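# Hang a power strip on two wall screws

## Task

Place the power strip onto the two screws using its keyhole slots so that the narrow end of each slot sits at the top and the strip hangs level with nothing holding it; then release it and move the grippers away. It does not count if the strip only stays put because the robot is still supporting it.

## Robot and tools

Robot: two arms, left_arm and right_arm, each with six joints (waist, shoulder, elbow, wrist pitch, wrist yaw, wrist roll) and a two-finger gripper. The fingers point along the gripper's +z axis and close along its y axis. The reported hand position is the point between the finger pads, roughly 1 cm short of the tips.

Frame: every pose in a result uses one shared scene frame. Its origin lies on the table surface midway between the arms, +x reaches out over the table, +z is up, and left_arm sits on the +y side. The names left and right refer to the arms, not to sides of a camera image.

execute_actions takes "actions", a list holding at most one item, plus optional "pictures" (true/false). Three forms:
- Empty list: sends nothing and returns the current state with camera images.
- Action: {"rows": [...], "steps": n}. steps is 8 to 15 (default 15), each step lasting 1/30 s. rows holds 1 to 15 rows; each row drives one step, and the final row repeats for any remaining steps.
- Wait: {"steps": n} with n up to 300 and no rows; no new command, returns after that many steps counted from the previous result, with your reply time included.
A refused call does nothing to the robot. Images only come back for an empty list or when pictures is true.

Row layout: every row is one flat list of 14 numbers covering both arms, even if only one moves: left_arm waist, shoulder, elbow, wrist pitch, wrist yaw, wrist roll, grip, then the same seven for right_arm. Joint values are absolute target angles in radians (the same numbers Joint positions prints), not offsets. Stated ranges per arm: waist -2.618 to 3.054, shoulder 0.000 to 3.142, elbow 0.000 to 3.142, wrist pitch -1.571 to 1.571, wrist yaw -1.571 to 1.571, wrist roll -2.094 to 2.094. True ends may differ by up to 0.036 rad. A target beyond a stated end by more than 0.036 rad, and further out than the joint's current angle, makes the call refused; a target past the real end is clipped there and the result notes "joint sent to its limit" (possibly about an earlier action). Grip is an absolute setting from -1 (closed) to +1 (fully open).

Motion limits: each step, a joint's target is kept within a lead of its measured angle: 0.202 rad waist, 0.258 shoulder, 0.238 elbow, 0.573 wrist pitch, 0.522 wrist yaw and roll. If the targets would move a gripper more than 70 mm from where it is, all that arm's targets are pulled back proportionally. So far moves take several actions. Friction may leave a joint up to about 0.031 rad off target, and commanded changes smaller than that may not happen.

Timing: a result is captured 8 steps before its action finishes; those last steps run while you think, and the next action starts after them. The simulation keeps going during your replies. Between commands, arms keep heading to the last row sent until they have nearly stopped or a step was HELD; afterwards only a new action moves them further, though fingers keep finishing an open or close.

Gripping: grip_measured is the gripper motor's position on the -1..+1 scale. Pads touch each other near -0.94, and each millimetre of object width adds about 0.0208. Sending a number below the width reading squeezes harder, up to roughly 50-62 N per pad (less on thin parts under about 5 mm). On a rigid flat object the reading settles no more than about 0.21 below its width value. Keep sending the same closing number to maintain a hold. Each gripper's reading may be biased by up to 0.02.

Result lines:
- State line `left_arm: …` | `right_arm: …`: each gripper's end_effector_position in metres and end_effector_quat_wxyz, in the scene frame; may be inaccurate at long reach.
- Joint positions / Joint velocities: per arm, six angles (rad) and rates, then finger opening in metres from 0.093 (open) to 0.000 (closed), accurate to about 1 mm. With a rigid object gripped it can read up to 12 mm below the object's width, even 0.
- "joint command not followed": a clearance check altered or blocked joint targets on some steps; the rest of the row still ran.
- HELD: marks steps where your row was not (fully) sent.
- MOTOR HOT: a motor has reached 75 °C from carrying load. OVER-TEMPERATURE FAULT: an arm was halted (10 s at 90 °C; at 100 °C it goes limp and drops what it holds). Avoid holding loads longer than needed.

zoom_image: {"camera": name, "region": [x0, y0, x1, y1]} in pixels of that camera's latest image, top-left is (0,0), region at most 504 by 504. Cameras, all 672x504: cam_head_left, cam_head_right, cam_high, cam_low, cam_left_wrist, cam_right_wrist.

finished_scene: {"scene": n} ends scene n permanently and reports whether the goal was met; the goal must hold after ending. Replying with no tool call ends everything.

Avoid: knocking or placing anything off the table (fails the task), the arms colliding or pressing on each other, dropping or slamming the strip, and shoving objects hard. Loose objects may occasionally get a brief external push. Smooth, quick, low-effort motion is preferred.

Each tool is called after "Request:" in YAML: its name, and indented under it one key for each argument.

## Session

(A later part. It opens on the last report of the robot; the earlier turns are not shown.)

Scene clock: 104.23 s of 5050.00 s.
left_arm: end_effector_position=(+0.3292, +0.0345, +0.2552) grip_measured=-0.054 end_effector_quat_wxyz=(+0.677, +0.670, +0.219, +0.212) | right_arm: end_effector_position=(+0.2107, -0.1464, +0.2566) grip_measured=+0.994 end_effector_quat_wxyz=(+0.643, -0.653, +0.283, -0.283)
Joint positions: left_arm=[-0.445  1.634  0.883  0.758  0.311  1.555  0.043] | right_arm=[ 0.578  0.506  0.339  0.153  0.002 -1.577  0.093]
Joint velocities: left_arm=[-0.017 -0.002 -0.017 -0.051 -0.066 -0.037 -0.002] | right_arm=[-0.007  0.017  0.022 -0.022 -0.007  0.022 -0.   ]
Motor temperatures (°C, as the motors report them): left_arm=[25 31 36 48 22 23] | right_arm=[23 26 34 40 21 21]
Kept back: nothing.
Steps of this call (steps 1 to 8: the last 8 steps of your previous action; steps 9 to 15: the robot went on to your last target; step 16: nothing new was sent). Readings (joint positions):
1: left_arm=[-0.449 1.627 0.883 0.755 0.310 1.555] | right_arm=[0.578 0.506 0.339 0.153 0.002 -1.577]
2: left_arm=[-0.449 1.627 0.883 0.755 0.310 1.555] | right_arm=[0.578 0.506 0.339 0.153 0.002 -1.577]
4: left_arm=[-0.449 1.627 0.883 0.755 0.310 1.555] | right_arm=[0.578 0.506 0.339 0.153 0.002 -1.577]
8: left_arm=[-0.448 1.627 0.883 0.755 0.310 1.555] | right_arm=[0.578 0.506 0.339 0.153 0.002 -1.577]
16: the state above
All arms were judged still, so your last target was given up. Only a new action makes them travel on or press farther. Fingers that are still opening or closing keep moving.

Request:
execute_actions:
  actions: []

Scene clock: 105.50 s of 5050.00 s.
left_arm: end_effector_position=(+0.3292, +0.0345, +0.2552) grip_measured=-0.054 end_effector_quat_wxyz=(+0.677, +0.670, +0.219, +0.212) | right_arm: end_effector_position=(+0.2107, -0.1464, +0.2566) grip_measured=+0.994 end_effector_quat_wxyz=(+0.643, -0.653, +0.283, -0.283)
Joint positions: left_arm=[-0.445  1.634  0.883  0.758  0.311  1.555  0.043] | right_arm=[ 0.578  0.506  0.339  0.153  0.002 -1.577  0.093]
Joint velocities: left_arm=[-0.017 -0.002  0.002 -0.007 -0.095 -0.037 -0.   ] | right_arm=[-0.007  0.002 -0.002  0.037 -0.022  0.007  0.   ]
Motor temperatures (°C, as the motors report them): left_arm=[25 32 36 48 22 23] | right_arm=[23 26 34 40 21 21]
Kept back: nothing.
Steps of this call (steps 1 to 38: nothing new was sent). Readings (joint positions):
1: left_arm=[-0.445 1.634 0.883 0.758 0.311 1.555] | right_arm=[0.578 0.506 0.339 0.153 0.002 -1.577]
2: left_arm=[-0.445 1.634 0.883 0.758 0.311 1.555] | right_arm=[0.578 0.506 0.339 0.153 0.002 -1.577]
4: left_arm=[-0.445 1.634 0.883 0.758 0.311 1.555] | right_arm=[0.578 0.506 0.339 0.153 0.002 -1.577]
8: left_arm=[-0.445 1.634 0.883 0.758 0.311 1.555] | right_arm=[0.578 0.506 0.339 0.153 0.002 -1.577]
38: the state above

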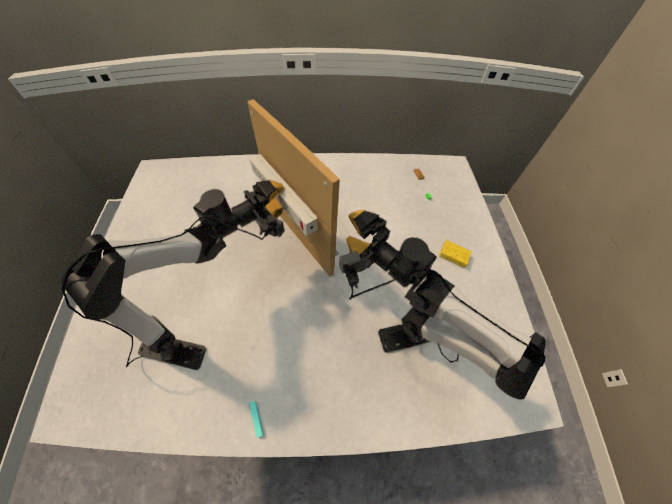

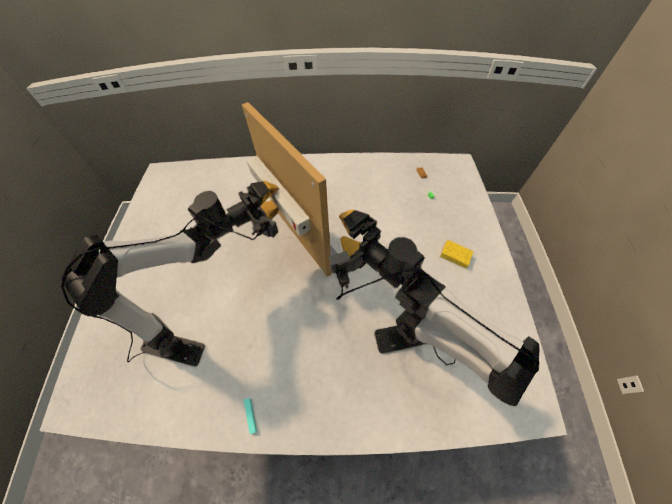

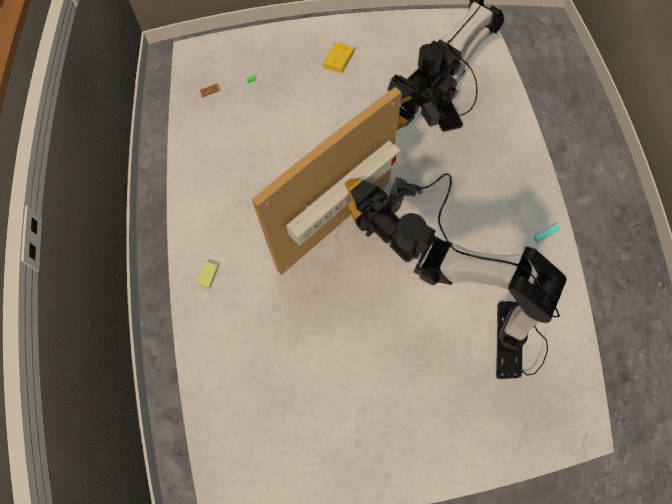

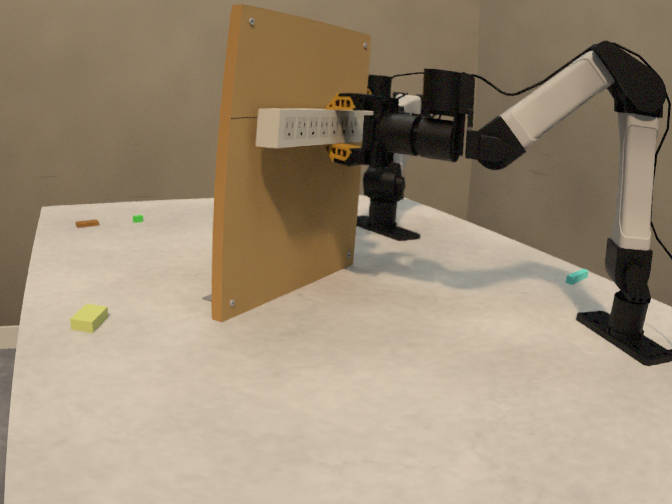

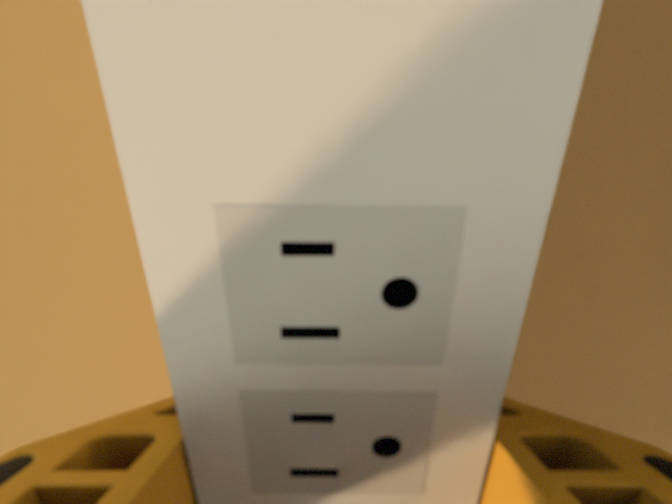

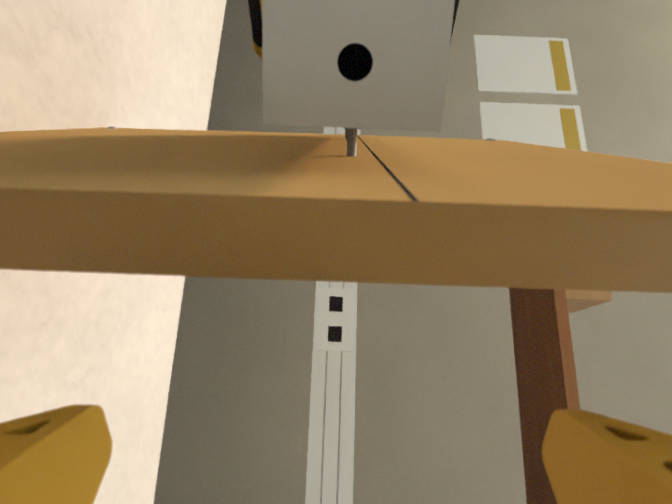

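Request:
execute_actions:
  actions:
    - {"rows": [[-0.433,1.612,0.948,0.915,0.316,1.556,-0.25,0.569,0.485,0.328,0.152,-0.010,-1.585,1],[-0.433,1.612,0.9485,0.915,0.316,1.556,-0.25,0.569,0.485,0.328,0.152,-0.010,-1.585,1],[-0.433,1.612,0.949,0.915,0.316,1.556,-0.25,0.569,0.485,0.328,0.152,-0.010,-1.585,1],[-0.433,1.612,0.9495,0.915,0.316,1.556,-0.25,0.569,0.485,0.328,0.152,-0.010,-1.585,1],[-0.433,1.612,0.950,0.915,0.316,1.556,-0.25,0.569,0.485,0.328,0.152,-0.010,-1.585,1],[-0.433,1.612,0.9505,0.915,0.316,1.556,-0.25,0.569,0.485,0.328,0.152,-0.010,-1.585,1]], "steps": 15}

Request:
execute_actions:
  actions:
    - {"steps": 10}

Scene clock: 106.37 s of 5050.00 s.
left_arm: end_effector_position=(+0.3292, +0.0345, +0.2552) grip_measured=-0.054 end_effector_quat_wxyz=(+0.677, +0.670, +0.219, +0.212) | right_arm: end_effector_position=(+0.2107, -0.1464, +0.2566) grip_measured=+0.994 end_effector_quat_wxyz=(+0.643, -0.653, +0.283, -0.283)
Joint positions: left_arm=[-0.445  1.634  0.883  0.758  0.311  1.555  0.043] | right_arm=[ 0.578  0.506  0.339  0.153  0.002 -1.577  0.093]
Joint velocities: left_arm=[-0.017 -0.002 -0.022 -0.022 -0.11  -0.022  0.   ] | right_arm=[ 0.002  0.007 -0.012 -0.037 -0.081 -0.037 -0.001]
Motor temperatures (°C, as the motors report them): left_arm=[25 32 37 49 22 23] | right_arm=[23 26 34 40 21 21]
Steps of this call (steps 1 to 19: nothing new was sent; steps 20 to 26: the first 7 steps of this action). Readings (joint positions):
20: left_arm=[-0.445 1.634 0.883 0.758 0.311 1.555] | right_arm=[0.578 0.506 0.339 0.153 0.002 -1.577]
21: left_arm=[-0.445 1.634 0.883 0.758 0.311 1.555] | right_arm=[0.578 0.506 0.339 0.153 0.002 -1.577]
23: left_arm=[-0.445 1.634 0.883 0.758 0.311 1.555] | right_arm=[0.578 0.506 0.339 0.153 0.002 -1.577]
26: the state above

Scene clock: 106.70 s of 5050.00 s.
left_arm: end_effector_position=(+0.3292, +0.0345, +0.2552) grip_measured=-0.054 end_effector_quat_wxyz=(+0.677, +0.670, +0.219, +0.212) | right_arm: end_effector_position=(+0.2107, -0.1464, +0.2566) grip_measured=+0.994 end_effector_quat_wxyz=(+0.643, -0.653, +0.283, -0.283)
Joint positions: left_arm=[-0.445  1.634  0.883  0.758  0.311  1.555  0.043] | right_arm=[ 0.578  0.506  0.339  0.153  0.002 -1.577  0.093]
Joint velocities: left_arm=[-0.002  0.002  0.002  0.007 -0.022  0.007  0.001] | right_arm=[-0.012 -0.002  0.007 -0.022  0.007 -0.007  0.   ]
Motor temperatures (°C, as the motors report them): left_arm=[25 32 37 49 22 23] | right_arm=[23 26 34 40 21 21]
Kept back: nothing.
Steps of this call (steps 1 to 8: the last 8 steps of your previous action; steps 9 to 10: the robot went on to your last target). Readings (joint positions):
1: left_arm=[-0.445 1.634 0.883 0.758 0.311 1.555] | right_arm=[0.578 0.506 0.339 0.153 0.002 -1.577]
2: left_arm=[-0.445 1.634 0.883 0.758 0.311 1.555] | right_arm=[0.578 0.506 0.339 0.153 0.002 -1.577]
4: left_arm=[-0.445 1.634 0.883 0.758 0.311 1.555] | right_arm=[0.578 0.506 0.339 0.153 0.002 -1.577]
8: left_arm=[-0.445 1.634 0.883 0.758 0.311 1.555] | right_arm=[0.578 0.506 0.339 0.153 0.002 -1.577]
10: the state above

Request:
execute_actions:
  actions:
    - {"rows": [[-0.433,1.612,0.950,0.916,0.316,1.556,-0.25,0.569,0.485,0.328,0.152,-0.010,-1.585,1],[-0.433,1.612,0.950,0.917,0.316,1.556,-0.25,0.569,0.485,0.328,0.152,-0.010,-1.585,1],[-0.433,1.612,0.950,0.918,0.316,1.556,-0.25,0.569,0.485,0.328,0.152,-0.010,-1.585,1],[-0.433,1.612,0.950,0.919,0.316,1.556,-0.25,0.569,0.485,0.328,0.152,-0.010,-1.585,1],[-0.433,1.612,0.950,0.920,0.316,1.556,-0.25,0.569,0.485,0.328,0.152,-0.010,-1.585,1],[-0.433,1.612,0.950,0.921,0.316,1.556,-0.25,0.569,0.485,0.328,0.152,-0.010,-1.585,1],[-0.433,1.612,0.950,0.922,0.316,1.556,-0.25,0.569,0.485,0.328,0.152,-0.010,-1.585,1]], "steps": 15}

Request:
execute_actions:
  actions:
    - {"steps": 10}

Scene clock: 107.97 s of 5050.00 s.
left_arm: end_effector_position=(+0.3292, +0.0345, +0.2552) grip_measured=-0.054 end_effector_quat_wxyz=(+0.677, +0.670, +0.219, +0.212) | right_arm: end_effector_position=(+0.2107, -0.1464, +0.2566) grip_measured=+0.994 end_effector_quat_wxyz=(+0.643, -0.653, +0.283, -0.283)
Joint positions: left_arm=[-0.445  1.634  0.883  0.758  0.311  1.555  0.043] | right_arm=[ 0.578  0.506  0.339  0.153  0.002 -1.577  0.093]
Joint velocities: left_arm=[ 0.002 -0.012  0.012 -0.007 -0.066  0.007  0.   ] | right_arm=[ 0.017 -0.012 -0.012  0.007 -0.022 -0.007 -0.   ]
Motor temperatures (°C, as the motors report them): left_arm=[25 32 37 49 22 23] | right_arm=[23 26 34 40 21 21]
Steps of this call (steps 1 to 15: the robot went on to your last target; steps 16 to 31: nothing new was sent; steps 32 to 38: the first 7 steps of this action). Readings (joint positions):
32: left_arm=[-0.445 1.634 0.883 0.758 0.311 1.555] | right_arm=[0.578 0.506 0.339 0.153 0.002 -1.577]
33: left_arm=[-0.445 1.634 0.883 0.758 0.311 1.555] | right_arm=[0.578 0.506 0.339 0.153 0.002 -1.577]
35: left_arm=[-0.445 1.634 0.883 0.758 0.311 1.555] | right_arm=[0.578 0.506 0.339 0.153 0.002 -1.577]
38: the state above

Scene clock: 108.30 s of 5050.00 s.
left_arm: end_effector_position=(+0.3292, +0.0345, +0.2552) grip_measured=-0.054 end_effector_quat_wxyz=(+0.677, +0.670, +0.219, +0.212) | right_arm: end_effector_position=(+0.2107, -0.1464, +0.2566) grip_measured=+0.994 end_effector_quat_wxyz=(+0.643, -0.653, +0.283, -0.283)
Joint positions: left_arm=[-0.445  1.634  0.883  0.758  0.311  1.555  0.043] | right_arm=[ 0.578  0.506  0.339  0.153  0.002 -1.577  0.093]
Joint velocities: left_arm=[-0.007 -0.012  0.007  0.066 -0.037  0.066 -0.001] | right_arm=[-0.002 -0.012 -0.012  0.022 -0.022  0.051 -0.001]
Motor temperatures (°C, as the motors report them): left_arm=[25 32 37 49 22 23] | right_arm=[23 26 34 40 21 21]
Kept back: nothing.
Steps of this call (steps 1 to 8: the last 8 steps of your previous action; steps 9 to 10: the robot went on to your last target). Readings (joint positions):
1: left_arm=[-0.445 1.634 0.883 0.758 0.311 1.555] | right_arm=[0.578 0.506 0.339 0.153 0.002 -1.577]
2: left_arm=[-0.445 1.634 0.883 0.758 0.311 1.555] | right_arm=[0.578 0.506 0.339 0.153 0.002 -1.577]
4: left_arm=[-0.445 1.634 0.883 0.758 0.311 1.555] | right_arm=[0.578 0.506 0.339 0.153 0.002 -1.577]
8: left_arm=[-0.445 1.634 0.883 0.758 0.311 1.555] | right_arm=[0.578 0.506 0.339 0.153 0.002 -1.577]
10: the state above

Request:
execute_actions:
  actions:
    - {"rows": [[-0.433,1.608,0.948,0.919,0.316,1.556,-0.25,0.569,0.485,0.328,0.152,-0.010,-1.585,1],[-0.433,1.604,0.946,0.917,0.316,1.556,-0.25,0.569,0.485,0.328,0.152,-0.010,-1.585,1],[-0.433,1.600,0.945,0.916,0.316,1.556,-0.25,0.569,0.485,0.328,0.152,-0.010,-1.585,1],[-0.433,1.596,0.945,0.916,0.316,1.556,-0.25,0.569,0.485,0.328,0.152,-0.010,-1.585,1],[-0.433,1.592,0.945,0.916,0.316,1.556,-0.25,0.569,0.485,0.328,0.152,-0.010,-1.585,1],[-0.433,1.589,0.945,0.916,0.316,1.556,-0.25,0.569,0.485,0.328,0.152,-0.010,-1.585,1],[-0.433,1.587,0.945,0.916,0.316,1.556,-0.25,0.569,0.485,0.328,0.152,-0.010,-1.585,1],[-0.433,1.586,0.945,0.916,0.316,1.556,-0.25,0.569,0.485,0.328,0.152,-0.010,-1.585,1],[-0.433,1.585,0.945,0.916,0.316,1.556,-0.25,0.569,0.485,0.328,0.152,-0.010,-1.585,1],[-0.433,1.584,0.945,0.916,0.316,1.556,-0.25,0.569,0.485,0.328,0.152,-0.010,-1.585,1]], "steps": 15}

Request:
execute_actions:
  actions:
    - {"steps": 12}

Scene clock: 109.33 s of 5050.00 s.
left_arm: end_effector_position=(+0.3292, +0.0345, +0.2552) grip_measured=-0.054 end_effector_quat_wxyz=(+0.677, +0.670, +0.219, +0.212) | right_arm: end_effector_position=(+0.2107, -0.1464, +0.2566) grip_measured=+0.994 end_effector_quat_wxyz=(+0.643, -0.653, +0.283, -0.283)
Joint positions: left_arm=[-0.445  1.634  0.883  0.758  0.311  1.555  0.043] | right_arm=[ 0.578  0.506  0.339  0.153  0.002 -1.577  0.093]
Joint velocities: left_arm=[-0.002 -0.007  0.027 -0.022 -0.037  0.037 -0.   ] | right_arm=[-0.017  0.002  0.007 -0.037  0.037 -0.051 -0.   ]
Motor temperatures (°C, as the motors report them): left_arm=[25 32 37 50 22 23] | right_arm=[23 26 34 40 21 21]
Steps of this call (steps 1 to 15: the robot went on to your last target; steps 16 to 24: nothing new was sent; steps 25 to 31: the first 7 steps of this action). Readings (joint positions):
25: left_arm=[-0.445 1.634 0.883 0.758 0.311 1.555] | right_arm=[0.578 0.506 0.339 0.153 0.002 -1.577]
26: left_arm=[-0.445 1.634 0.883 0.758 0.311 1.555] | right_arm=[0.578 0.506 0.339 0.153 0.002 -1.577]
28: left_arm=[-0.445 1.634 0.883 0.758 0.311 1.555] | right_arm=[0.578 0.506 0.339 0.153 0.002 -1.577]
31: the state above

Scene clock: 109.73 s of 5050.00 s.
left_arm: end_effector_position=(+0.3292, +0.0345, +0.2552) grip_measured=-0.054 end_effector_quat_wxyz=(+0.677, +0.670, +0.219, +0.212) | right_arm: end_effector_position=(+0.2107, -0.1464, +0.2566) grip_measured=+0.994 end_effector_quat_wxyz=(+0.643, -0.653, +0.283, -0.283)
Joint positions: left_arm=[-0.445  1.634  0.883  0.758  0.311  1.555  0.043] | right_arm=[ 0.578  0.506  0.339  0.153  0.002 -1.577  0.093]
Joint velocities: left_arm=[-0.012 -0.007 -0.007 -0.007 -0.037  0.022  0.001] | right_arm=[-0.012 -0.007  0.012 -0.066  0.066 -0.007  0.   ]
Motor temperatures (°C, as the motors report them): left_arm=[25 32 37 50 22 23] | right_arm=[23 26 34 40 21 21]
Kept back: nothing.
Steps of this call (steps 1 to 8: the last 8 steps of your previous action; steps 9 to 12: the robot went on to your last target). Readings (joint positions):
1: left_arm=[-0.445 1.634 0.883 0.758 0.311 1.555] | right_arm=[0.578 0.506 0.339 0.153 0.002 -1.577]
2: left_arm=[-0.445 1.634 0.883 0.758 0.311 1.555] | right_arm=[0.578 0.506 0.339 0.153 0.002 -1.577]
4: left_arm=[-0.445 1.634 0.883 0.758 0.311 1.555] | right_arm=[0.578 0.506 0.339 0.153 0.002 -1.577]
8: left_arm=[-0.445 1.634 0.883 0.758 0.311 1.555] | right_arm=[0.578 0.506 0.339 0.153 0.002 -1.577]
12: the state above

Request:
execute_actions:
  actions:
    - {"rows": [[-0.433,1.583,0.945,0.916,0.316,1.556,-0.25,0.569,0.485,0.328,0.152,-0.010,-1.585,1],[-0.433,1.5825,0.945,0.916,0.316,1.556,-0.25,0.569,0.485,0.328,0.152,-0.010,-1.585,1],[-0.433,1.582,0.945,0.916,0.316,1.556,-0.25,0.569,0.485,0.328,0.152,-0.010,-1.585,1],[-0.433,1.5815,0.945,0.916,0.316,1.556,-0.25,0.569,0.485,0.328,0.152,-0.010,-1.585,1],[-0.433,1.581,0.945,0.916,0.316,1.556,-0.25,0.569,0.485,0.328,0.152,-0.010,-1.585,1]], "steps": 12}

Request:
execute_actions:
  actions:
    - {"steps": 12}

Scene clock: 110.33 s of 5050.00 s.
left_arm: end_effector_position=(+0.3292, +0.0345, +0.2552) grip_measured=-0.054 end_effector_quat_wxyz=(+0.677, +0.670, +0.219, +0.212) | right_arm: end_effector_position=(+0.2107, -0.1464, +0.2566) grip_measured=+0.994 end_effector_quat_wxyz=(+0.643, -0.653, +0.283, -0.283)
Joint positions: left_arm=[-0.445  1.634  0.883  0.758  0.311  1.555  0.043] | right_arm=[ 0.578  0.506  0.339  0.153  0.002 -1.577  0.093]
Joint velocities: left_arm=[ 0.017 -0.007  0.002 -0.022 -0.037  0.007 -0.   ] | right_arm=[ 0.007 -0.012 -0.017 -0.022  0.022  0.022  0.   ]
Motor temperatures (°C, as the motors report them): left_arm=[25 32 38 50 22 23] | right_arm=[23 26 34 40 21 21]
Steps of this call (steps 1 to 14: the robot went on to your last target; steps 15 to 18: the first 4 steps of this action). Readings (joint positions):
15: left_arm=[-0.445 1.634 0.883 0.758 0.311 1.555] | right_arm=[0.578 0.506 0.339 0.153 0.002 -1.577]
16: left_arm=[-0.445 1.634 0.883 0.758 0.311 1.555] | right_arm=[0.578 0.506 0.339 0.153 0.002 -1.577]
18: the state above

Scene clock: 110.73 s of 5050.00 s.
left_arm: end_effector_position=(+0.3292, +0.0345, +0.2552) grip_measured=-0.054 end_effector_quat_wxyz=(+0.677, +0.670, +0.219, +0.212) | right_arm: end_effector_position=(+0.2107, -0.1464, +0.2566) grip_measured=+0.994 end_effector_quat_wxyz=(+0.643, -0.653, +0.283, -0.283)
Joint positions: left_arm=[-0.445  1.634  0.883  0.758  0.311  1.555  0.043] | right_arm=[ 0.578  0.506  0.339  0.153  0.002 -1.577  0.093]
Joint velocities: left_arm=[-0.002  0.002 -0.002  0.037 -0.022  0.007 -0.001] | right_arm=[-0.012 -0.002 -0.002  0.037 -0.007 -0.007 -0.   ]
Motor temperatures (°C, as the motors report them): left_arm=[25 32 38 50 22 23] | right_arm=[23 26 34 40 21 21]
Kept back: nothing.
Steps of this call (steps 1 to 8: the last 8 steps of your previous action; steps 9 to 12: the robot went on to your last target). Readings (joint positions):
1: left_arm=[-0.445 1.634 0.883 0.758 0.311 1.555] | right_arm=[0.578 0.506 0.339 0.153 0.002 -1.577]
2: left_arm=[-0.445 1.634 0.883 0.758 0.311 1.555] | right_arm=[0.578 0.506 0.339 0.153 0.002 -1.577]
4: left_arm=[-0.445 1.634 0.883 0.758 0.311 1.555] | right_arm=[0.578 0.506 0.339 0.153 0.002 -1.577]
8: left_arm=[-0.445 1.634 0.883 0.758 0.311 1.555] | right_arm=[0.578 0.506 0.339 0.153 0.002 -1.577]
12: the state above

Request:
execute_actions:
  actions:
    - {"rows": [[-0.433,1.5805,0.945,0.916,0.316,1.556,-0.25,0.569,0.485,0.328,0.152,-0.010,-1.585,1],[-0.433,1.580,0.945,0.916,0.316,1.556,-0.25,0.569,0.485,0.328,0.152,-0.010,-1.585,1],[-0.433,1.5795,0.945,0.916,0.316,1.556,-0.25,0.569,0.485,0.328,0.152,-0.010,-1.585,1],[-0.433,1.579,0.945,0.916,0.316,1.556,-0.25,0.569,0.485,0.328,0.152,-0.010,-1.585,1],[-0.433,1.5785,0.945,0.916,0.316,1.556,-0.25,0.569,0.485,0.328,0.152,-0.010,-1.585,1]], "steps": 12}

Request:
execute_actions:
  actions:
    - {"steps": 12}

Scene clock: 111.60 s of 5050.00 s.
left_arm: end_effector_position=(+0.3292, +0.0345, +0.2552) grip_measured=-0.054 end_effector_quat_wxyz=(+0.677, +0.670, +0.219, +0.212) | right_arm: end_effector_position=(+0.2107, -0.1464, +0.2566) grip_measured=+0.994 end_effector_quat_wxyz=(+0.643, -0.653, +0.283, -0.283)
Joint positions: left_arm=[-0.445  1.634  0.883  0.758  0.311  1.555  0.043] | right_arm=[ 0.578  0.506  0.339  0.153  0.002 -1.577  0.093]
Joint velocities: left_arm=[-0.002 -0.012  0.002 -0.051 -0.022  0.066  0.   ] | right_arm=[-0.002 -0.022 -0.017  0.095  0.037  0.037 -0.001]
Motor temperatures (°C, as the motors report them): left_arm=[25 32 38 51 22 23] | right_arm=[23 26 34 40 21 21]
Steps of this call (steps 1 to 15: the robot went on to your last target; steps 16 to 22: nothing new was sent; steps 23 to 26: the first 4 steps of this action). Readings (joint positions):
23: left_arm=[-0.445 1.634 0.883 0.758 0.311 1.555] | right_arm=[0.578 0.506 0.339 0.153 0.002 -1.577]
24: left_arm=[-0.445 1.634 0.883 0.758 0.311 1.555] | right_arm=[0.578 0.506 0.339 0.153 0.002 -1.577]
26: the state above

Scene clock: 112.00 s of 5050.00 s.
left_arm: end_effector_position=(+0.3292, +0.0345, +0.2552) grip_measured=-0.054 end_effector_quat_wxyz=(+0.677, +0.670, +0.219, +0.212) | right_arm: end_effector_position=(+0.2107, -0.1464, +0.2566) grip_measured=+0.994 end_effector_quat_wxyz=(+0.643, -0.653, +0.283, -0.283)
Joint positions: left_arm=[-0.445  1.634  0.883  0.758  0.311  1.555  0.043] | right_arm=[ 0.578  0.506  0.339  0.153  0.002 -1.577  0.093]
Joint velocities: left_arm=[ 0.012 -0.002  0.022  0.007 -0.007 -0.037 -0.   ] | right_arm=[ 0.012 -0.002  0.002 -0.022 -0.037  0.022 -0.001]
Motor temperatures (°C, as the motors report them): left_arm=[25 32 38 51 22 23] | right_arm=[23 26 34 40 21 21]
Kept back: nothing.
Steps of this call (steps 1 to 8: the last 8 steps of your previous action; steps 9 to 12: the robot went on to your last target). Readings (joint positions):
1: left_arm=[-0.445 1.634 0.883 0.758 0.311 1.555] | right_arm=[0.578 0.506 0.339 0.153 0.002 -1.577]
2: left_arm=[-0.445 1.634 0.883 0.758 0.311 1.555] | right_arm=[0.578 0.506 0.339 0.153 0.002 -1.577]
4: left_arm=[-0.445 1.634 0.883 0.758 0.311 1.555] | right_arm=[0.578 0.506 0.339 0.153 0.002 -1.577]
8: left_arm=[-0.445 1.634 0.883 0.758 0.311 1.555] | right_arm=[0.578 0.506 0.339 0.153 0.002 -1.577]
12: the state above

Request:
zoom_image:
  camera: "cam_right_wrist"
  region: [300, 105, 400, 165]

Region (300, 105, 400, 165) of cam_right_wrist's 672x504 image, scaled by 5.040, with more detail than that image has; it fills the top 302 rows of this view, and the rest is white.

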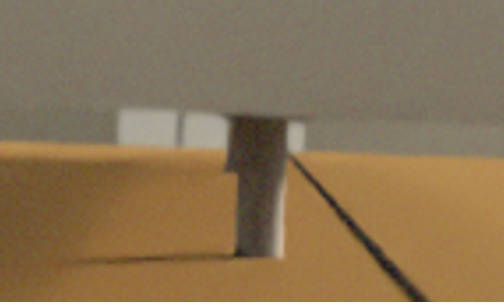

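Request:
execute_actions:
  actions:
    - {"rows": [[-0.433,1.585,0.946,0.916,0.316,1.556,-0.25,0.569,0.485,0.328,0.152,-0.010,-1.585,1],[-0.433,1.592,0.947,0.916,0.316,1.556,-0.25,0.569,0.485,0.328,0.152,-0.010,-1.585,1],[-0.433,1.599,0.948,0.916,0.316,1.556,-0.25,0.569,0.485,0.328,0.152,-0.010,-1.585,1],[-0.433,1.605,0.949,0.916,0.316,1.556,-0.25,0.569,0.485,0.328,0.152,-0.010,-1.585,1],[-0.433,1.609,0.950,0.916,0.316,1.556,-0.25,0.569,0.485,0.328,0.152,-0.010,-1.585,1],[-0.433,1.611,0.951,0.916,0.316,1.556,-0.25,0.569,0.485,0.328,0.152,-0.010,-1.585,1],[-0.433,1.612,0.952,0.916,0.316,1.556,-0.25,0.569,0.485,0.328,0.152,-0.010,-1.585,1],[-0.433,1.613,0.953,0.916,0.316,1.556,-0.25,0.569,0.485,0.328,0.152,-0.010,-1.585,1],[-0.433,1.614,0.954,0.916,0.316,1.556,-0.25,0.569,0.485,0.328,0.152,-0.010,-1.585,1],[-0.433,1.615,0.955,0.916,0.316,1.556,-0.25,0.569,0.485,0.328,0.152,-0.010,-1.585,1],[-0.433,1.616,0.956,0.916,0.316,1.556,-0.25,0.569,0.485,0.328,0.152,-0.010,-1.585,1],[-0.433,1.617,0.957,0.916,0.316,1.556,-0.25,0.569,0.485,0.328,0.152,-0.010,-1.585,1]], "steps": 15}

Request:
execute_actions:
  actions:
    - {"steps": 14}

Scene clock: 113.53 s of 5050.00 s.
left_arm: end_effector_position=(+0.3292, +0.0345, +0.2552) grip_measured=-0.054 end_effector_quat_wxyz=(+0.677, +0.670, +0.219, +0.212) | right_arm: end_effector_position=(+0.2107, -0.1464, +0.2566) grip_measured=+0.994 end_effector_quat_wxyz=(+0.643, -0.653, +0.283, -0.283)
Joint positions: left_arm=[-0.445  1.634  0.883  0.758  0.311  1.555  0.043] | right_arm=[ 0.578  0.506  0.339  0.153  0.002 -1.577  0.093]
Joint velocities: left_arm=[ 0.012 -0.012 -0.007 -0.095 -0.022 -0.022 -0.001] | right_arm=[ 0.002  0.002 -0.017  0.007 -0.037 -0.037 -0.001]
Motor temperatures (°C, as the motors report them): left_arm=[25 33 38 51 22 23] | right_arm=[23 26 34 40 21 21]
Steps of this call (steps 1 to 15: the robot went on to your last target; steps 16 to 39: nothing new was sent; steps 40 to 46: the first 7 steps of this action). Readings (joint positions):
40: left_arm=[-0.445 1.634 0.883 0.758 0.311 1.555] | right_arm=[0.578 0.506 0.339 0.153 0.002 -1.577]
41: left_arm=[-0.445 1.634 0.883 0.758 0.311 1.555] | right_arm=[0.578 0.506 0.339 0.153 0.002 -1.577]
43: left_arm=[-0.445 1.634 0.883 0.758 0.311 1.555] | right_arm=[0.578 0.506 0.339 0.153 0.002 -1.577]
46: the state above

Scene clock: 114.00 s of 5050.00 s.
left_arm: end_effector_position=(+0.3292, +0.0345, +0.2552) grip_measured=-0.054 end_effector_quat_wxyz=(+0.677, +0.670, +0.219, +0.212) | right_arm: end_effector_position=(+0.2107, -0.1464, +0.2566) grip_measured=+0.994 end_effector_quat_wxyz=(+0.643, -0.653, +0.283, -0.283)
Joint positions: left_arm=[-0.445  1.634  0.883  0.758  0.311  1.555  0.043] | right_arm=[ 0.578  0.506  0.339  0.153  0.002 -1.577  0.093]
Joint velocities: left_arm=[-0.017 -0.017 -0.002 -0.037 -0.022 -0.037  0.001] | right_arm=[-0.017 -0.007 -0.002  0.022 -0.037  0.022 -0.001]
Motor temperatures (°C, as the motors report them): left_arm=[25 33 38 51 22 23] | right_arm=[23 26 34 40 21 21]
Kept back: nothing.
Steps of this call (steps 1 to 8: the last 8 steps of your previous action; steps 9 to 14: the robot went on to your last target). Readings (joint positions):
1: left_arm=[-0.445 1.634 0.883 0.758 0.311 1.555] | right_arm=[0.578 0.506 0.339 0.153 0.002 -1.577]
2: left_arm=[-0.445 1.634 0.883 0.758 0.311 1.555] | right_arm=[0.578 0.506 0.339 0.153 0.002 -1.577]
4: left_arm=[-0.445 1.634 0.883 0.758 0.311 1.555] | right_arm=[0.578 0.506 0.339 0.153 0.002 -1.577]
8: left_arm=[-0.445 1.634 0.883 0.758 0.311 1.555] | right_arm=[0.578 0.506 0.339 0.153 0.002 -1.577]
14: the state above

Request:
execute_actions:
  actions:
    - {"rows": [[-0.436,1.612,0.952,0.914,0.316,1.556,-0.25,0.569,0.485,0.328,0.152,-0.010,-1.585,1],[-0.438,1.607,0.946,0.912,0.316,1.556,-0.25,0.569,0.485,0.328,0.152,-0.010,-1.585,1],[-0.440,1.602,0.940,0.910,0.316,1.556,-0.25,0.569,0.485,0.328,0.152,-0.010,-1.585,1],[-0.442,1.597,0.934,0.910,0.316,1.556,-0.25,0.569,0.485,0.328,0.152,-0.010,-1.585,1],[-0.444,1.593,0.928,0.910,0.316,1.556,-0.25,0.569,0.485,0.328,0.152,-0.010,-1.585,1],[-0.445,1.590,0.922,0.910,0.316,1.556,-0.25,0.569,0.485,0.328,0.152,-0.010,-1.585,1],[-0.445,1.588,0.918,0.910,0.316,1.556,-0.25,0.569,0.485,0.328,0.152,-0.010,-1.585,1],[-0.445,1.586,0.915,0.910,0.316,1.556,-0.25,0.569,0.485,0.328,0.152,-0.010,-1.585,1],[-0.445,1.585,0.915,0.910,0.316,1.556,-0.25,0.569,0.485,0.328,0.152,-0.010,-1.585,1],[-0.445,1.584,0.915,0.910,0.316,1.556,-0.25,0.569,0.485,0.328,0.152,-0.010,-1.585,1],[-0.445,1.583,0.915,0.910,0.316,1.556,-0.25,0.569,0.485,0.328,0.152,-0.010,-1.585,1],[-0.445,1.582,0.915,0.910,0.316,1.556,-0.25,0.569,0.485,0.328,0.152,-0.010,-1.585,1]], "steps": 15}

Request:
execute_actions:
  actions:
    - {"steps": 14}

Scene clock: 115.17 s of 5050.00 s.
left_arm: end_effector_position=(+0.3292, +0.0345, +0.2552) grip_measured=-0.054 end_effector_quat_wxyz=(+0.677, +0.670, +0.219, +0.212) | right_arm: end_effector_position=(+0.2107, -0.1464, +0.2566) grip_measured=+0.994 end_effector_quat_wxyz=(+0.643, -0.653, +0.283, -0.283)
Joint positions: left_arm=[-0.445  1.634  0.883  0.758  0.311  1.555  0.043] | right_arm=[ 0.578  0.506  0.339  0.153  0.002 -1.577  0.093]
Joint velocities: left_arm=[ 0.027  0.002 -0.007 -0.037 -0.007 -0.007 -0.   ] | right_arm=[ 0.012  0.007 -0.012  0.051 -0.007 -0.037  0.   ]
Motor temperatures (°C, as the motors report them): left_arm=[25 33 38 52 22 23] | right_arm=[23 26 34 40 21 21]
Steps of this call (steps 1 to 15: the robot went on to your last target; steps 16 to 28: nothing new was sent; steps 29 to 35: the first 7 steps of this action). Readings (joint positions):
29: left_arm=[-0.445 1.634 0.883 0.758 0.311 1.555] | right_arm=[0.578 0.506 0.339 0.153 0.002 -1.577]
30: left_arm=[-0.445 1.634 0.883 0.758 0.311 1.555] | right_arm=[0.578 0.506 0.339 0.153 0.002 -1.577]
32: left_arm=[-0.445 1.634 0.883 0.758 0.311 1.555] | right_arm=[0.578 0.506 0.339 0.153 0.002 -1.577]
35: the state above

Scene clock: 115.63 s of 5050.00 s.
left_arm: end_effector_position=(+0.3292, +0.0345, +0.2552) grip_measured=-0.054 end_effector_quat_wxyz=(+0.677, +0.670, +0.219, +0.212) | right_arm: end_effector_position=(+0.2107, -0.1464, +0.2566) grip_measured=+0.994 end_effector_quat_wxyz=(+0.643, -0.653, +0.283, -0.283)
Joint positions: left_arm=[-0.445  1.634  0.883  0.758  0.311  1.555  0.043] | right_arm=[ 0.578  0.506  0.339  0.153  0.002 -1.577  0.093]
Joint velocities: left_arm=[-0.007  0.012  0.007 -0.022 -0.007  0.007  0.   ] | right_arm=[-0.002 -0.002 -0.007  0.022 -0.037  0.037  0.001]
Motor temperatures (°C, as the motors report them): left_arm=[25 33 38 52 22 23] | right_arm=[23 26 34 40 21 21]
Kept back: nothing.
Steps of this call (steps 1 to 8: the last 8 steps of your previous action; steps 9 to 14: the robot went on to your last target). Readings (joint positions):
1: left_arm=[-0.445 1.634 0.883 0.758 0.311 1.555] | right_arm=[0.578 0.506 0.339 0.153 0.002 -1.577]
2: left_arm=[-0.445 1.634 0.883 0.758 0.311 1.555] | right_arm=[0.578 0.506 0.339 0.153 0.002 -1.577]
4: left_arm=[-0.445 1.634 0.883 0.758 0.311 1.555] | right_arm=[0.578 0.506 0.339 0.153 0.002 -1.577]
8: left_arm=[-0.445 1.634 0.883 0.758 0.311 1.555] | right_arm=[0.578 0.506 0.339 0.153 0.002 -1.577]
14: the state above

Request:
execute_actions:
  actions:
    - {"rows": [[-0.445,1.581,0.911,0.910,0.316,1.556,-0.25,0.569,0.485,0.328,0.152,-0.010,-1.585,1],[-0.445,1.580,0.907,0.910,0.316,1.556,-0.25,0.569,0.485,0.328,0.152,-0.010,-1.585,1],[-0.445,1.579,0.904,0.910,0.316,1.556,-0.25,0.569,0.485,0.328,0.152,-0.010,-1.585,1],[-0.445,1.578,0.901,0.910,0.316,1.556,-0.25,0.569,0.485,0.328,0.152,-0.010,-1.585,1],[-0.445,1.577,0.899,0.910,0.316,1.556,-0.25,0.569,0.485,0.328,0.152,-0.010,-1.585,1],[-0.445,1.576,0.898,0.910,0.316,1.556,-0.25,0.569,0.485,0.328,0.152,-0.010,-1.585,1],[-0.445,1.575,0.897,0.910,0.316,1.556,-0.25,0.569,0.485,0.328,0.152,-0.010,-1.585,1],[-0.445,1.575,0.896,0.910,0.316,1.556,-0.25,0.569,0.485,0.328,0.152,-0.010,-1.585,1],[-0.445,1.575,0.895,0.910,0.316,1.556,-0.25,0.569,0.485,0.328,0.152,-0.010,-1.585,1],[-0.445,1.575,0.894,0.910,0.316,1.556,-0.25,0.569,0.485,0.328,0.152,-0.010,-1.585,1]], "steps": 15}

Request:
execute_actions:
  actions:
    - {"steps": 14}

Scene clock: 117.90 s of 5050.00 s.
left_arm: end_effector_position=(+0.3292, +0.0345, +0.2552) grip_measured=-0.054 end_effector_quat_wxyz=(+0.677, +0.670, +0.219, +0.212) | right_arm: end_effector_position=(+0.2107, -0.1464, +0.2566) grip_measured=+0.994 end_effector_quat_wxyz=(+0.643, -0.653, +0.283, -0.283)
Joint positions: left_arm=[-0.445  1.634  0.883  0.758  0.311  1.555  0.043] | right_arm=[ 0.578  0.506  0.339  0.153  0.002 -1.577  0.093]
Joint velocities: left_arm=[ 0.012  0.012 -0.012  0.066 -0.022 -0.037 -0.   ] | right_arm=[-0.002  0.022 -0.012 -0.066 -0.022 -0.066  0.   ]
Motor temperatures (°C, as the motors report them): left_arm=[25 33 38 52 22 23] | right_arm=[23 26 34 40 21 21]
Steps of this call (steps 1 to 15: the robot went on to your last target; steps 16 to 61: nothing new was sent; steps 62 to 68: the first 7 steps of this action). Readings (joint positions):
62: left_arm=[-0.445 1.634 0.883 0.758 0.311 1.555] | right_arm=[0.578 0.506 0.339 0.153 0.002 -1.577]
63: left_arm=[-0.445 1.634 0.883 0.758 0.311 1.555] | right_arm=[0.578 0.506 0.339 0.153 0.002 -1.577]
65: left_arm=[-0.445 1.634 0.883 0.758 0.311 1.555] | right_arm=[0.578 0.506 0.339 0.153 0.002 -1.577]
68: the state above

Scene clock: 118.37 s of 5050.00 s.
left_arm: end_effector_position=(+0.3292, +0.0345, +0.2552) grip_measured=-0.054 end_effector_quat_wxyz=(+0.677, +0.670, +0.219, +0.212) | right_arm: end_effector_position=(+0.2107, -0.1464, +0.2566) grip_measured=+0.994 end_effector_quat_wxyz=(+0.643, -0.653, +0.283, -0.283)
Joint positions: left_arm=[-0.445  1.634  0.883  0.758  0.311  1.555  0.043] | right_arm=[ 0.578  0.506  0.339  0.153  0.002 -1.577  0.093]
Joint velocities: left_arm=[ 0.002  0.002  0.002  0.022 -0.007 -0.022 -0.001] | right_arm=[-0.007  0.002 -0.022 -0.007 -0.007 -0.037 -0.001]
Motor temperatures (°C, as the motors report them): left_arm=[25 33 38 52 22 23] | right_arm=[23 26 34 40 21 21]
Kept back: nothing.
Steps of this call (steps 1 to 8: the last 8 steps of your previous action; steps 9 to 14: the robot went on to your last target). Readings (joint positions):
1: left_arm=[-0.445 1.634 0.883 0.758 0.311 1.555] | right_arm=[0.578 0.506 0.339 0.153 0.002 -1.577]
2: left_arm=[-0.445 1.634 0.883 0.758 0.311 1.555] | right_arm=[0.578 0.506 0.339 0.153 0.002 -1.577]
4: left_arm=[-0.445 1.634 0.883 0.758 0.311 1.555] | right_arm=[0.578 0.506 0.339 0.153 0.002 -1.577]
8: left_arm=[-0.445 1.634 0.883 0.758 0.311 1.555] | right_arm=[0.578 0.506 0.339 0.153 0.002 -1.577]
14: the state above

Request:
execute_actions:
  actions:
    - {"rows": [[-0.445,1.574,0.893,0.910,0.316,1.556,-0.25,0.569,0.485,0.328,0.152,-0.010,-1.585,1],[-0.445,1.573,0.892,0.910,0.316,1.556,-0.25,0.569,0.485,0.328,0.152,-0.010,-1.585,1],[-0.445,1.572,0.891,0.910,0.316,1.556,-0.25,0.569,0.485,0.328,0.152,-0.010,-1.585,1],[-0.445,1.571,0.890,0.910,0.316,1.556,-0.25,0.569,0.485,0.328,0.152,-0.010,-1.585,1],[-0.445,1.570,0.889,0.910,0.316,1.556,-0.25,0.569,0.485,0.328,0.152,-0.010,-1.585,1],[-0.445,1.569,0.888,0.910,0.316,1.556,-0.25,0.569,0.485,0.328,0.152,-0.010,-1.585,1],[-0.445,1.568,0.887,0.910,0.316,1.556,-0.25,0.569,0.485,0.328,0.152,-0.010,-1.585,1]], "steps": 15}

Request:
execute_actions:
  actions:
    - {"steps": 12}

Scene clock: 120.40 s of 5050.00 s.
left_arm: end_effector_position=(+0.3275, +0.0358, +0.2547) grip_measured=-0.054 end_effector_quat_wxyz=(+0.677, +0.670, +0.220, +0.211) | right_arm: end_effector_position=(+0.2107, -0.1464, +0.2566) grip_measured=+0.994 end_effector_quat_wxyz=(+0.643, -0.653, +0.283, -0.283)
Joint positions: left_arm=[-0.445  1.627  0.874  0.758  0.311  1.555  0.043] | right_arm=[ 0.578  0.506  0.339  0.153  0.002 -1.577  0.093]
Joint velocities: left_arm=[ 0.002 -0.061 -0.071 -0.007  0.037 -0.051  0.001] | right_arm=[-0.017 -0.002  0.007 -0.022  0.022 -0.007 -0.001]
Motor temperatures (°C, as the motors report them): left_arm=[25 34 38 53 22 23] | right_arm=[23 26 34 40 21 21]
Steps of this call (steps 1 to 15: the robot went on to your last target; steps 16 to 54: nothing new was sent; steps 55 to 61: the first 7 steps of this action). Readings (joint positions):
55: left_arm=[-0.445 1.634 0.883 0.758 0.311 1.555] | right_arm=[0.578 0.506 0.339 0.153 0.002 -1.577]
56: left_arm=[-0.445 1.634 0.883 0.758 0.311 1.555] | right_arm=[0.578 0.506 0.339 0.153 0.002 -1.577]
58: left_arm=[-0.445 1.634 0.882 0.758 0.311 1.555] | right_arm=[0.578 0.506 0.339 0.153 0.002 -1.577]
61: the state above

Scene clock: 120.80 s of 5050.00 s.
left_arm: end_effector_position=(+0.3268, +0.0362, +0.2546) grip_measured=-0.054 end_effector_quat_wxyz=(+0.677, +0.670, +0.220, +0.211) | right_arm: end_effector_position=(+0.2107, -0.1464, +0.2566) grip_measured=+0.994 end_effector_quat_wxyz=(+0.643, -0.653, +0.283, -0.283)
Joint positions: left_arm=[-0.445  1.624  0.871  0.758  0.311  1.555  0.043] | right_arm=[ 0.578  0.506  0.339  0.153  0.002 -1.577  0.093]
Joint velocities: left_arm=[ 0.017 -0.007 -0.012 -0.007  0.066  0.022 -0.001] | right_arm=[-0.027 -0.007  0.002  0.007  0.007  0.037  0.001]
Motor temperatures (°C, as the motors report them): left_arm=[25 34 38 53 22 23] | right_arm=[23 26 34 40 21 21]
Kept back: nothing.
Steps of this call (steps 1 to 8: the last 8 steps of your previous action; steps 9 to 12: the robot went on to your last target). Readings (joint positions):
1: left_arm=[-0.445 1.625 0.872 0.758 0.311 1.555] | right_arm=[0.578 0.506 0.339 0.153 0.002 -1.577]
2: left_arm=[-0.445 1.624 0.871 0.758 0.311 1.555] | right_arm=[0.578 0.506 0.339 0.153 0.002 -1.577]
4: left_arm=[-0.445 1.624 0.871 0.758 0.311 1.555] | right_arm=[0.578 0.506 0.339 0.153 0.002 -1.577]
8: left_arm=[-0.445 1.624 0.871 0.758 0.311 1.555] | right_arm=[0.578 0.506 0.339 0.153 0.002 -1.577]
12: the state above

Request:
execute_actions:
  actions:
    - {"rows": [[-0.445,1.566,0.895,0.910,0.316,1.556,-0.25,0.569,0.485,0.328,0.152,-0.010,-1.585,1],[-0.445,1.564,0.903,0.910,0.316,1.556,-0.25,0.569,0.485,0.328,0.152,-0.010,-1.585,1],[-0.445,1.562,0.910,0.910,0.316,1.556,-0.25,0.569,0.485,0.328,0.152,-0.010,-1.585,1],[-0.445,1.561,0.915,0.910,0.316,1.556,-0.25,0.569,0.485,0.328,0.152,-0.010,-1.585,1],[-0.445,1.561,0.920,0.910,0.316,1.556,-0.25,0.569,0.485,0.328,0.152,-0.010,-1.585,1],[-0.445,1.5635,0.920,0.910,0.316,1.556,-0.25,0.569,0.485,0.328,0.152,-0.010,-1.585,1]], "steps": 12}

Request:
execute_actions:
  actions:
    - {"steps": 10}

Scene clock: 124.23 s of 5050.00 s.
left_arm: end_effector_position=(+0.3268, +0.0362, +0.2546) grip_measured=-0.054 end_effector_quat_wxyz=(+0.677, +0.670, +0.220, +0.211) | right_arm: end_effector_position=(+0.2107, -0.1464, +0.2566) grip_measured=+0.994 end_effector_quat_wxyz=(+0.643, -0.653, +0.283, -0.283)
Joint positions: left_arm=[-0.445  1.624  0.871  0.758  0.311  1.555  0.043] | right_arm=[ 0.578  0.506  0.339  0.153  0.002 -1.577  0.093]
Joint velocities: left_arm=[-0.007  0.002 -0.007 -0.037 -0.022  0.051 -0.001] | right_arm=[-0.012 -0.002  0.012 -0.037 -0.022  0.007 -0.   ]
Motor temperatures (°C, as the motors report them): left_arm=[25 35 38 54 22 23] | right_arm=[23 26 34 40 21 21]
Steps of this call (steps 1 to 15: the robot went on to your last target; steps 16 to 90: nothing new was sent; then 0.30 s passed at rest; steps 91 to 94: the first 4 steps of this action). Readings (joint positions):
91: left_arm=[-0.445 1.624 0.871 0.758 0.311 1.555] | right_arm=[0.578 0.506 0.339 0.153 0.002 -1.577]
92: left_arm=[-0.445 1.624 0.871 0.758 0.311 1.555] | right_arm=[0.578 0.506 0.339 0.153 0.002 -1.577]
94: the state above

Scene clock: 124.57 s of 5050.00 s.
left_arm: end_effector_position=(+0.3268, +0.0362, +0.2546) grip_measured=-0.054 end_effector_quat_wxyz=(+0.677, +0.670, +0.220, +0.211) | right_arm: end_effector_position=(+0.2107, -0.1464, +0.2566) grip_measured=+0.994 end_effector_quat_wxyz=(+0.643, -0.653, +0.283, -0.283)
Joint positions: left_arm=[-0.445  1.624  0.871  0.758  0.311  1.555  0.043] | right_arm=[ 0.578  0.506  0.339  0.153  0.002 -1.577  0.093]
Joint velocities: left_arm=[ 0.012  0.002  0.022 -0.037 -0.066  0.037  0.001] | right_arm=[ 0.012 -0.002  0.002 -0.051 -0.007  0.051  0.001]
Motor temperatures (°C, as the motors report them): left_arm=[25 35 38 54 22 23] | right_arm=[23 26 34 40 21 21]
Kept back: nothing.
Steps of this call (steps 1 to 8: the last 8 steps of your previous action; steps 9 to 10: the robot went on to your last target). Readings (joint positions):
1: left_arm=[-0.445 1.624 0.871 0.758 0.311 1.555] | right_arm=[0.578 0.506 0.339 0.153 0.002 -1.577]
2: left_arm=[-0.445 1.624 0.871 0.758 0.311 1.555] | right_arm=[0.578 0.506 0.339 0.153 0.002 -1.577]
4: left_arm=[-0.445 1.624 0.871 0.758 0.311 1.555] | right_arm=[0.578 0.506 0.339 0.153 0.002 -1.577]
8: left_arm=[-0.445 1.624 0.871 0.758 0.311 1.555] | right_arm=[0.578 0.506 0.339 0.153 0.002 -1.577]
10: the state above

Request:
execute_actions:
  actions: []

Request:
zoom_image:
  camera: "cam_right_wrist"
  region: [300, 95, 400, 165]

Scene clock: 124.90 s of 5050.00 s.
left_arm: end_effector_position=(+0.3268, +0.0362, +0.2546) grip_measured=-0.054 end_effector_quat_wxyz=(+0.677, +0.670, +0.220, +0.211) | right_arm: end_effector_position=(+0.2107, -0.1464, +0.2566) grip_measured=+0.994 end_effector_quat_wxyz=(+0.643, -0.653, +0.283, -0.283)
Joint positions: left_arm=[-0.445  1.624  0.871  0.758  0.311  1.555  0.043] | right_arm=[ 0.578  0.506  0.339  0.153  0.002 -1.577  0.093]
Joint velocities: left_arm=[ 0.002 -0.002 -0.022  0.051  0.051 -0.007 -0.001] | right_arm=[ 0.002  0.002  0.002 -0.022 -0.037 -0.037  0.   ]
Motor temperatures (°C, as the motors report them): left_arm=[25 35 38 54 22 23] | right_arm=[23 26 34 40 21 21]
Kept back: nothing.
Steps of this call (steps 1 to 10: the robot went on to your last target). Readings (joint positions):
1: left_arm=[-0.445 1.624 0.871 0.758 0.311 1.555] | right_arm=[0.578 0.506 0.339 0.153 0.002 -1.577]
2: left_arm=[-0.445 1.624 0.871 0.758 0.311 1.555] | right_arm=[0.578 0.506 0.339 0.153 0.002 -1.577]
4: left_arm=[-0.445 1.624 0.871 0.758 0.311 1.555] | right_arm=[0.578 0.506 0.339 0.153 0.002 -1.577]
8: left_arm=[-0.445 1.624 0.871 0.758 0.311 1.555] | right_arm=[0.578 0.506 0.339 0.153 0.002 -1.577]
10: the state above
All arms were judged still, so your last target was given up. Only a new action makes them travel on or press farther. Fingers that are still opening or closing keep moving.

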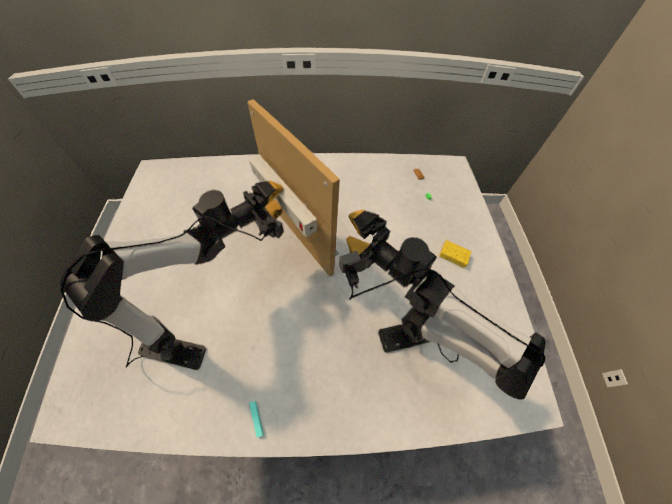

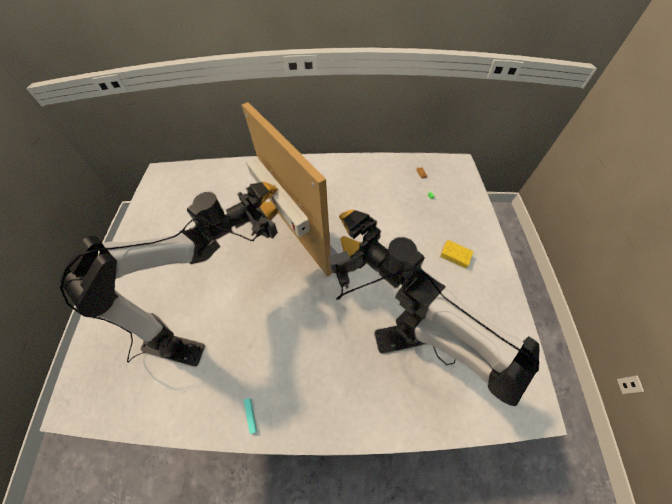

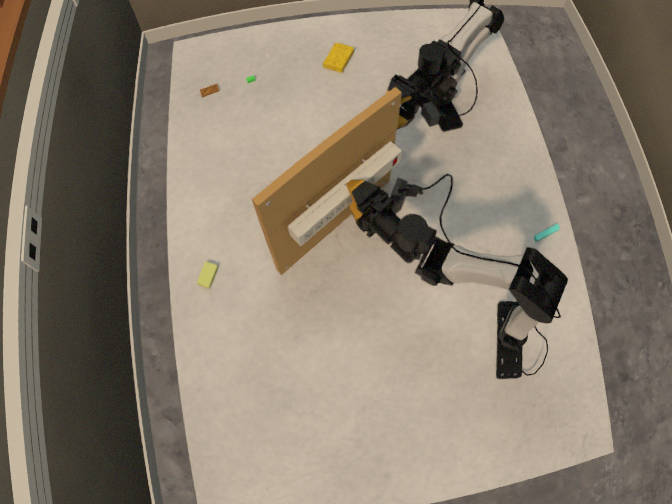

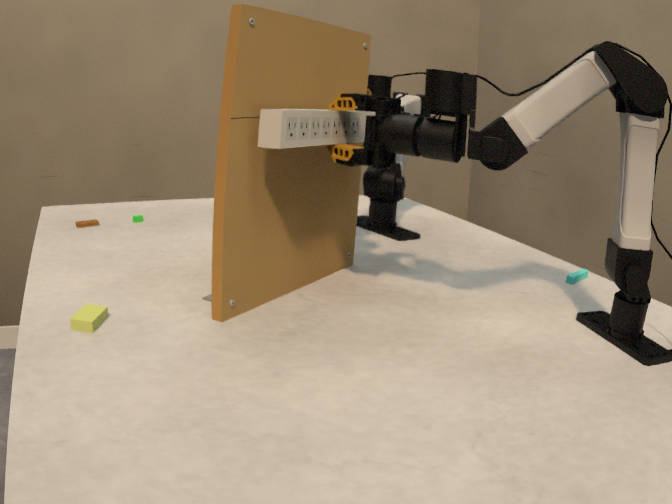

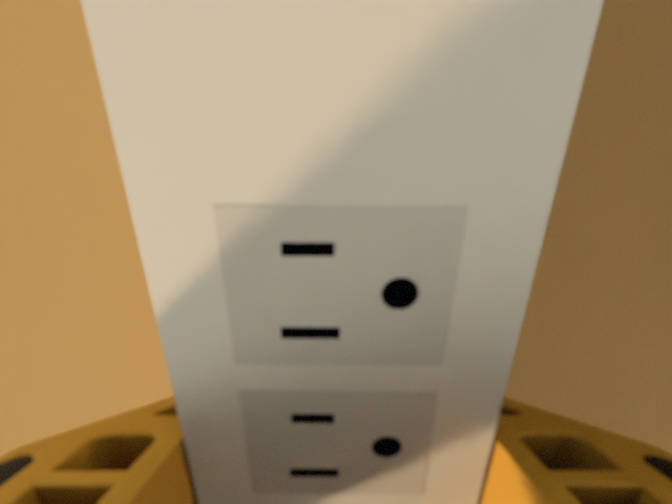

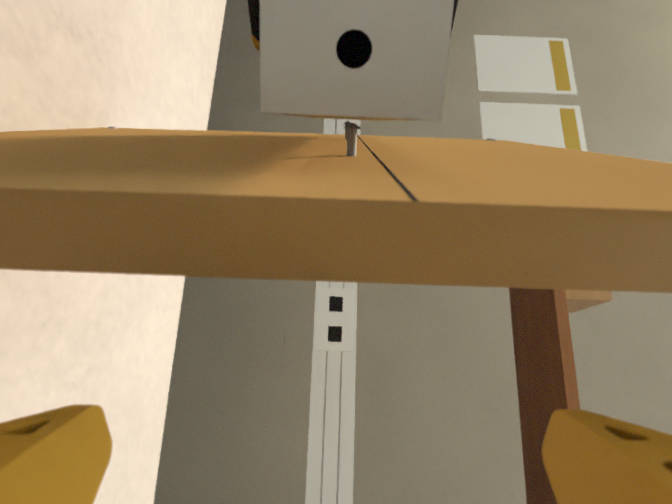

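Region (300, 95, 400, 165) of cam_right_wrist's 672x504 image, scaled by 5.040, with more detail than that image has; it fills the top 353 rows of this view, and the rest is white.

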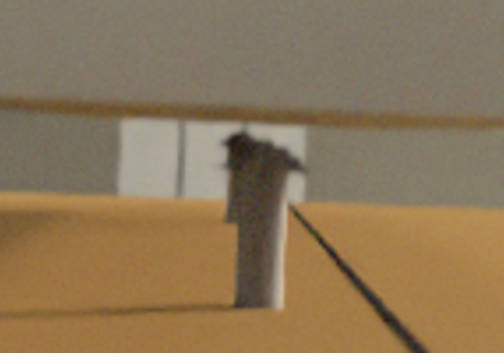

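Request:
execute_actions:
  actions:
    - {"rows": [[-0.445,1.570,0.925,0.910,0.316,1.556,-0.25,0.569,0.485,0.328,0.152,-0.010,-1.585,1],[-0.445,1.577,0.930,0.910,0.316,1.556,-0.25,0.569,0.485,0.328,0.152,-0.010,-1.585,1],[-0.445,1.584,0.933,0.910,0.316,1.556,-0.25,0.569,0.485,0.328,0.152,-0.010,-1.585,1],[-0.445,1.590,0.935,0.910,0.316,1.556,-0.25,0.569,0.485,0.328,0.152,-0.010,-1.585,1],[-0.445,1.594,0.936,0.910,0.316,1.556,-0.25,0.569,0.485,0.328,0.152,-0.010,-1.585,1],[-0.445,1.596,0.937,0.910,0.316,1.556,-0.25,0.569,0.485,0.328,0.152,-0.010,-1.585,1],[-0.445,1.596,0.938,0.910,0.316,1.556,-0.25,0.569,0.485,0.328,0.152,-0.010,-1.585,1],[-0.445,1.596,0.939,0.910,0.316,1.556,-0.25,0.569,0.485,0.328,0.152,-0.010,-1.585,1]], "steps": 14}

Request:
execute_actions:
  actions:
    - {"steps": 10}

Scene clock: 125.97 s of 5050.00 s.
left_arm: end_effector_position=(+0.3268, +0.0362, +0.2546) grip_measured=-0.054 end_effector_quat_wxyz=(+0.677, +0.670, +0.220, +0.211) | right_arm: end_effector_position=(+0.2107, -0.1464, +0.2566) grip_measured=+0.994 end_effector_quat_wxyz=(+0.643, -0.653, +0.283, -0.283)
Joint positions: left_arm=[-0.445  1.624  0.871  0.758  0.311  1.555  0.043] | right_arm=[ 0.578  0.506  0.339  0.153  0.002 -1.577  0.093]
Joint velocities: left_arm=[ 0.007 -0.007 -0.022 -0.022 -0.022  0.022  0.001] | right_arm=[-0.012 -0.027  0.012 -0.007 -0.051 -0.007 -0.001]
Motor temperatures (°C, as the motors report them): left_arm=[25 35 38 54 22 23] | right_arm=[23 26 34 40 21 21]
Steps of this call (steps 1 to 26: nothing new was sent; steps 27 to 32: the first 6 steps of this action). Readings (joint positions):
27: left_arm=[-0.445 1.624 0.871 0.758 0.311 1.555] | right_arm=[0.578 0.506 0.339 0.153 0.002 -1.577]
28: left_arm=[-0.445 1.624 0.871 0.758 0.311 1.555] | right_arm=[0.578 0.506 0.339 0.153 0.002 -1.577]
30: left_arm=[-0.445 1.624 0.871 0.758 0.311 1.555] | right_arm=[0.578 0.506 0.339 0.153 0.002 -1.577]
32: the state above

Scene clock: 126.30 s of 5050.00 s.
left_arm: end_effector_position=(+0.3268, +0.0362, +0.2546) grip_measured=-0.054 end_effector_quat_wxyz=(+0.677, +0.670, +0.220, +0.211) | right_arm: end_effector_position=(+0.2107, -0.1464, +0.2566) grip_measured=+0.994 end_effector_quat_wxyz=(+0.643, -0.653, +0.283, -0.283)
Joint positions: left_arm=[-0.445  1.624  0.871  0.758  0.311  1.555  0.043] | right_arm=[ 0.578  0.506  0.339  0.153  0.002 -1.577  0.093]
Joint velocities: left_arm=[ 0.002  0.012  0.017  0.007 -0.037  0.007  0.001] | right_arm=[-0.012 -0.012 -0.002 -0.022  0.007 -0.066  0.   ]
Motor temperatures (°C, as the motors report them): left_arm=[25 35 38 54 22 23] | right_arm=[23 26 34 40 21 21]
Kept back: nothing.
Steps of this call (steps 1 to 8: the last 8 steps of your previous action; steps 9 to 10: the robot went on to your last target). Readings (joint positions):
1: left_arm=[-0.445 1.624 0.871 0.758 0.311 1.555] | right_arm=[0.578 0.506 0.339 0.153 0.002 -1.577]
2: left_arm=[-0.445 1.624 0.871 0.758 0.311 1.555] | right_arm=[0.578 0.506 0.339 0.153 0.002 -1.577]
4: left_arm=[-0.445 1.624 0.871 0.758 0.311 1.555] | right_arm=[0.578 0.506 0.339 0.153 0.002 -1.577]
8: left_arm=[-0.445 1.624 0.871 0.758 0.311 1.555] | right_arm=[0.578 0.506 0.339 0.153 0.002 -1.577]
10: the state above


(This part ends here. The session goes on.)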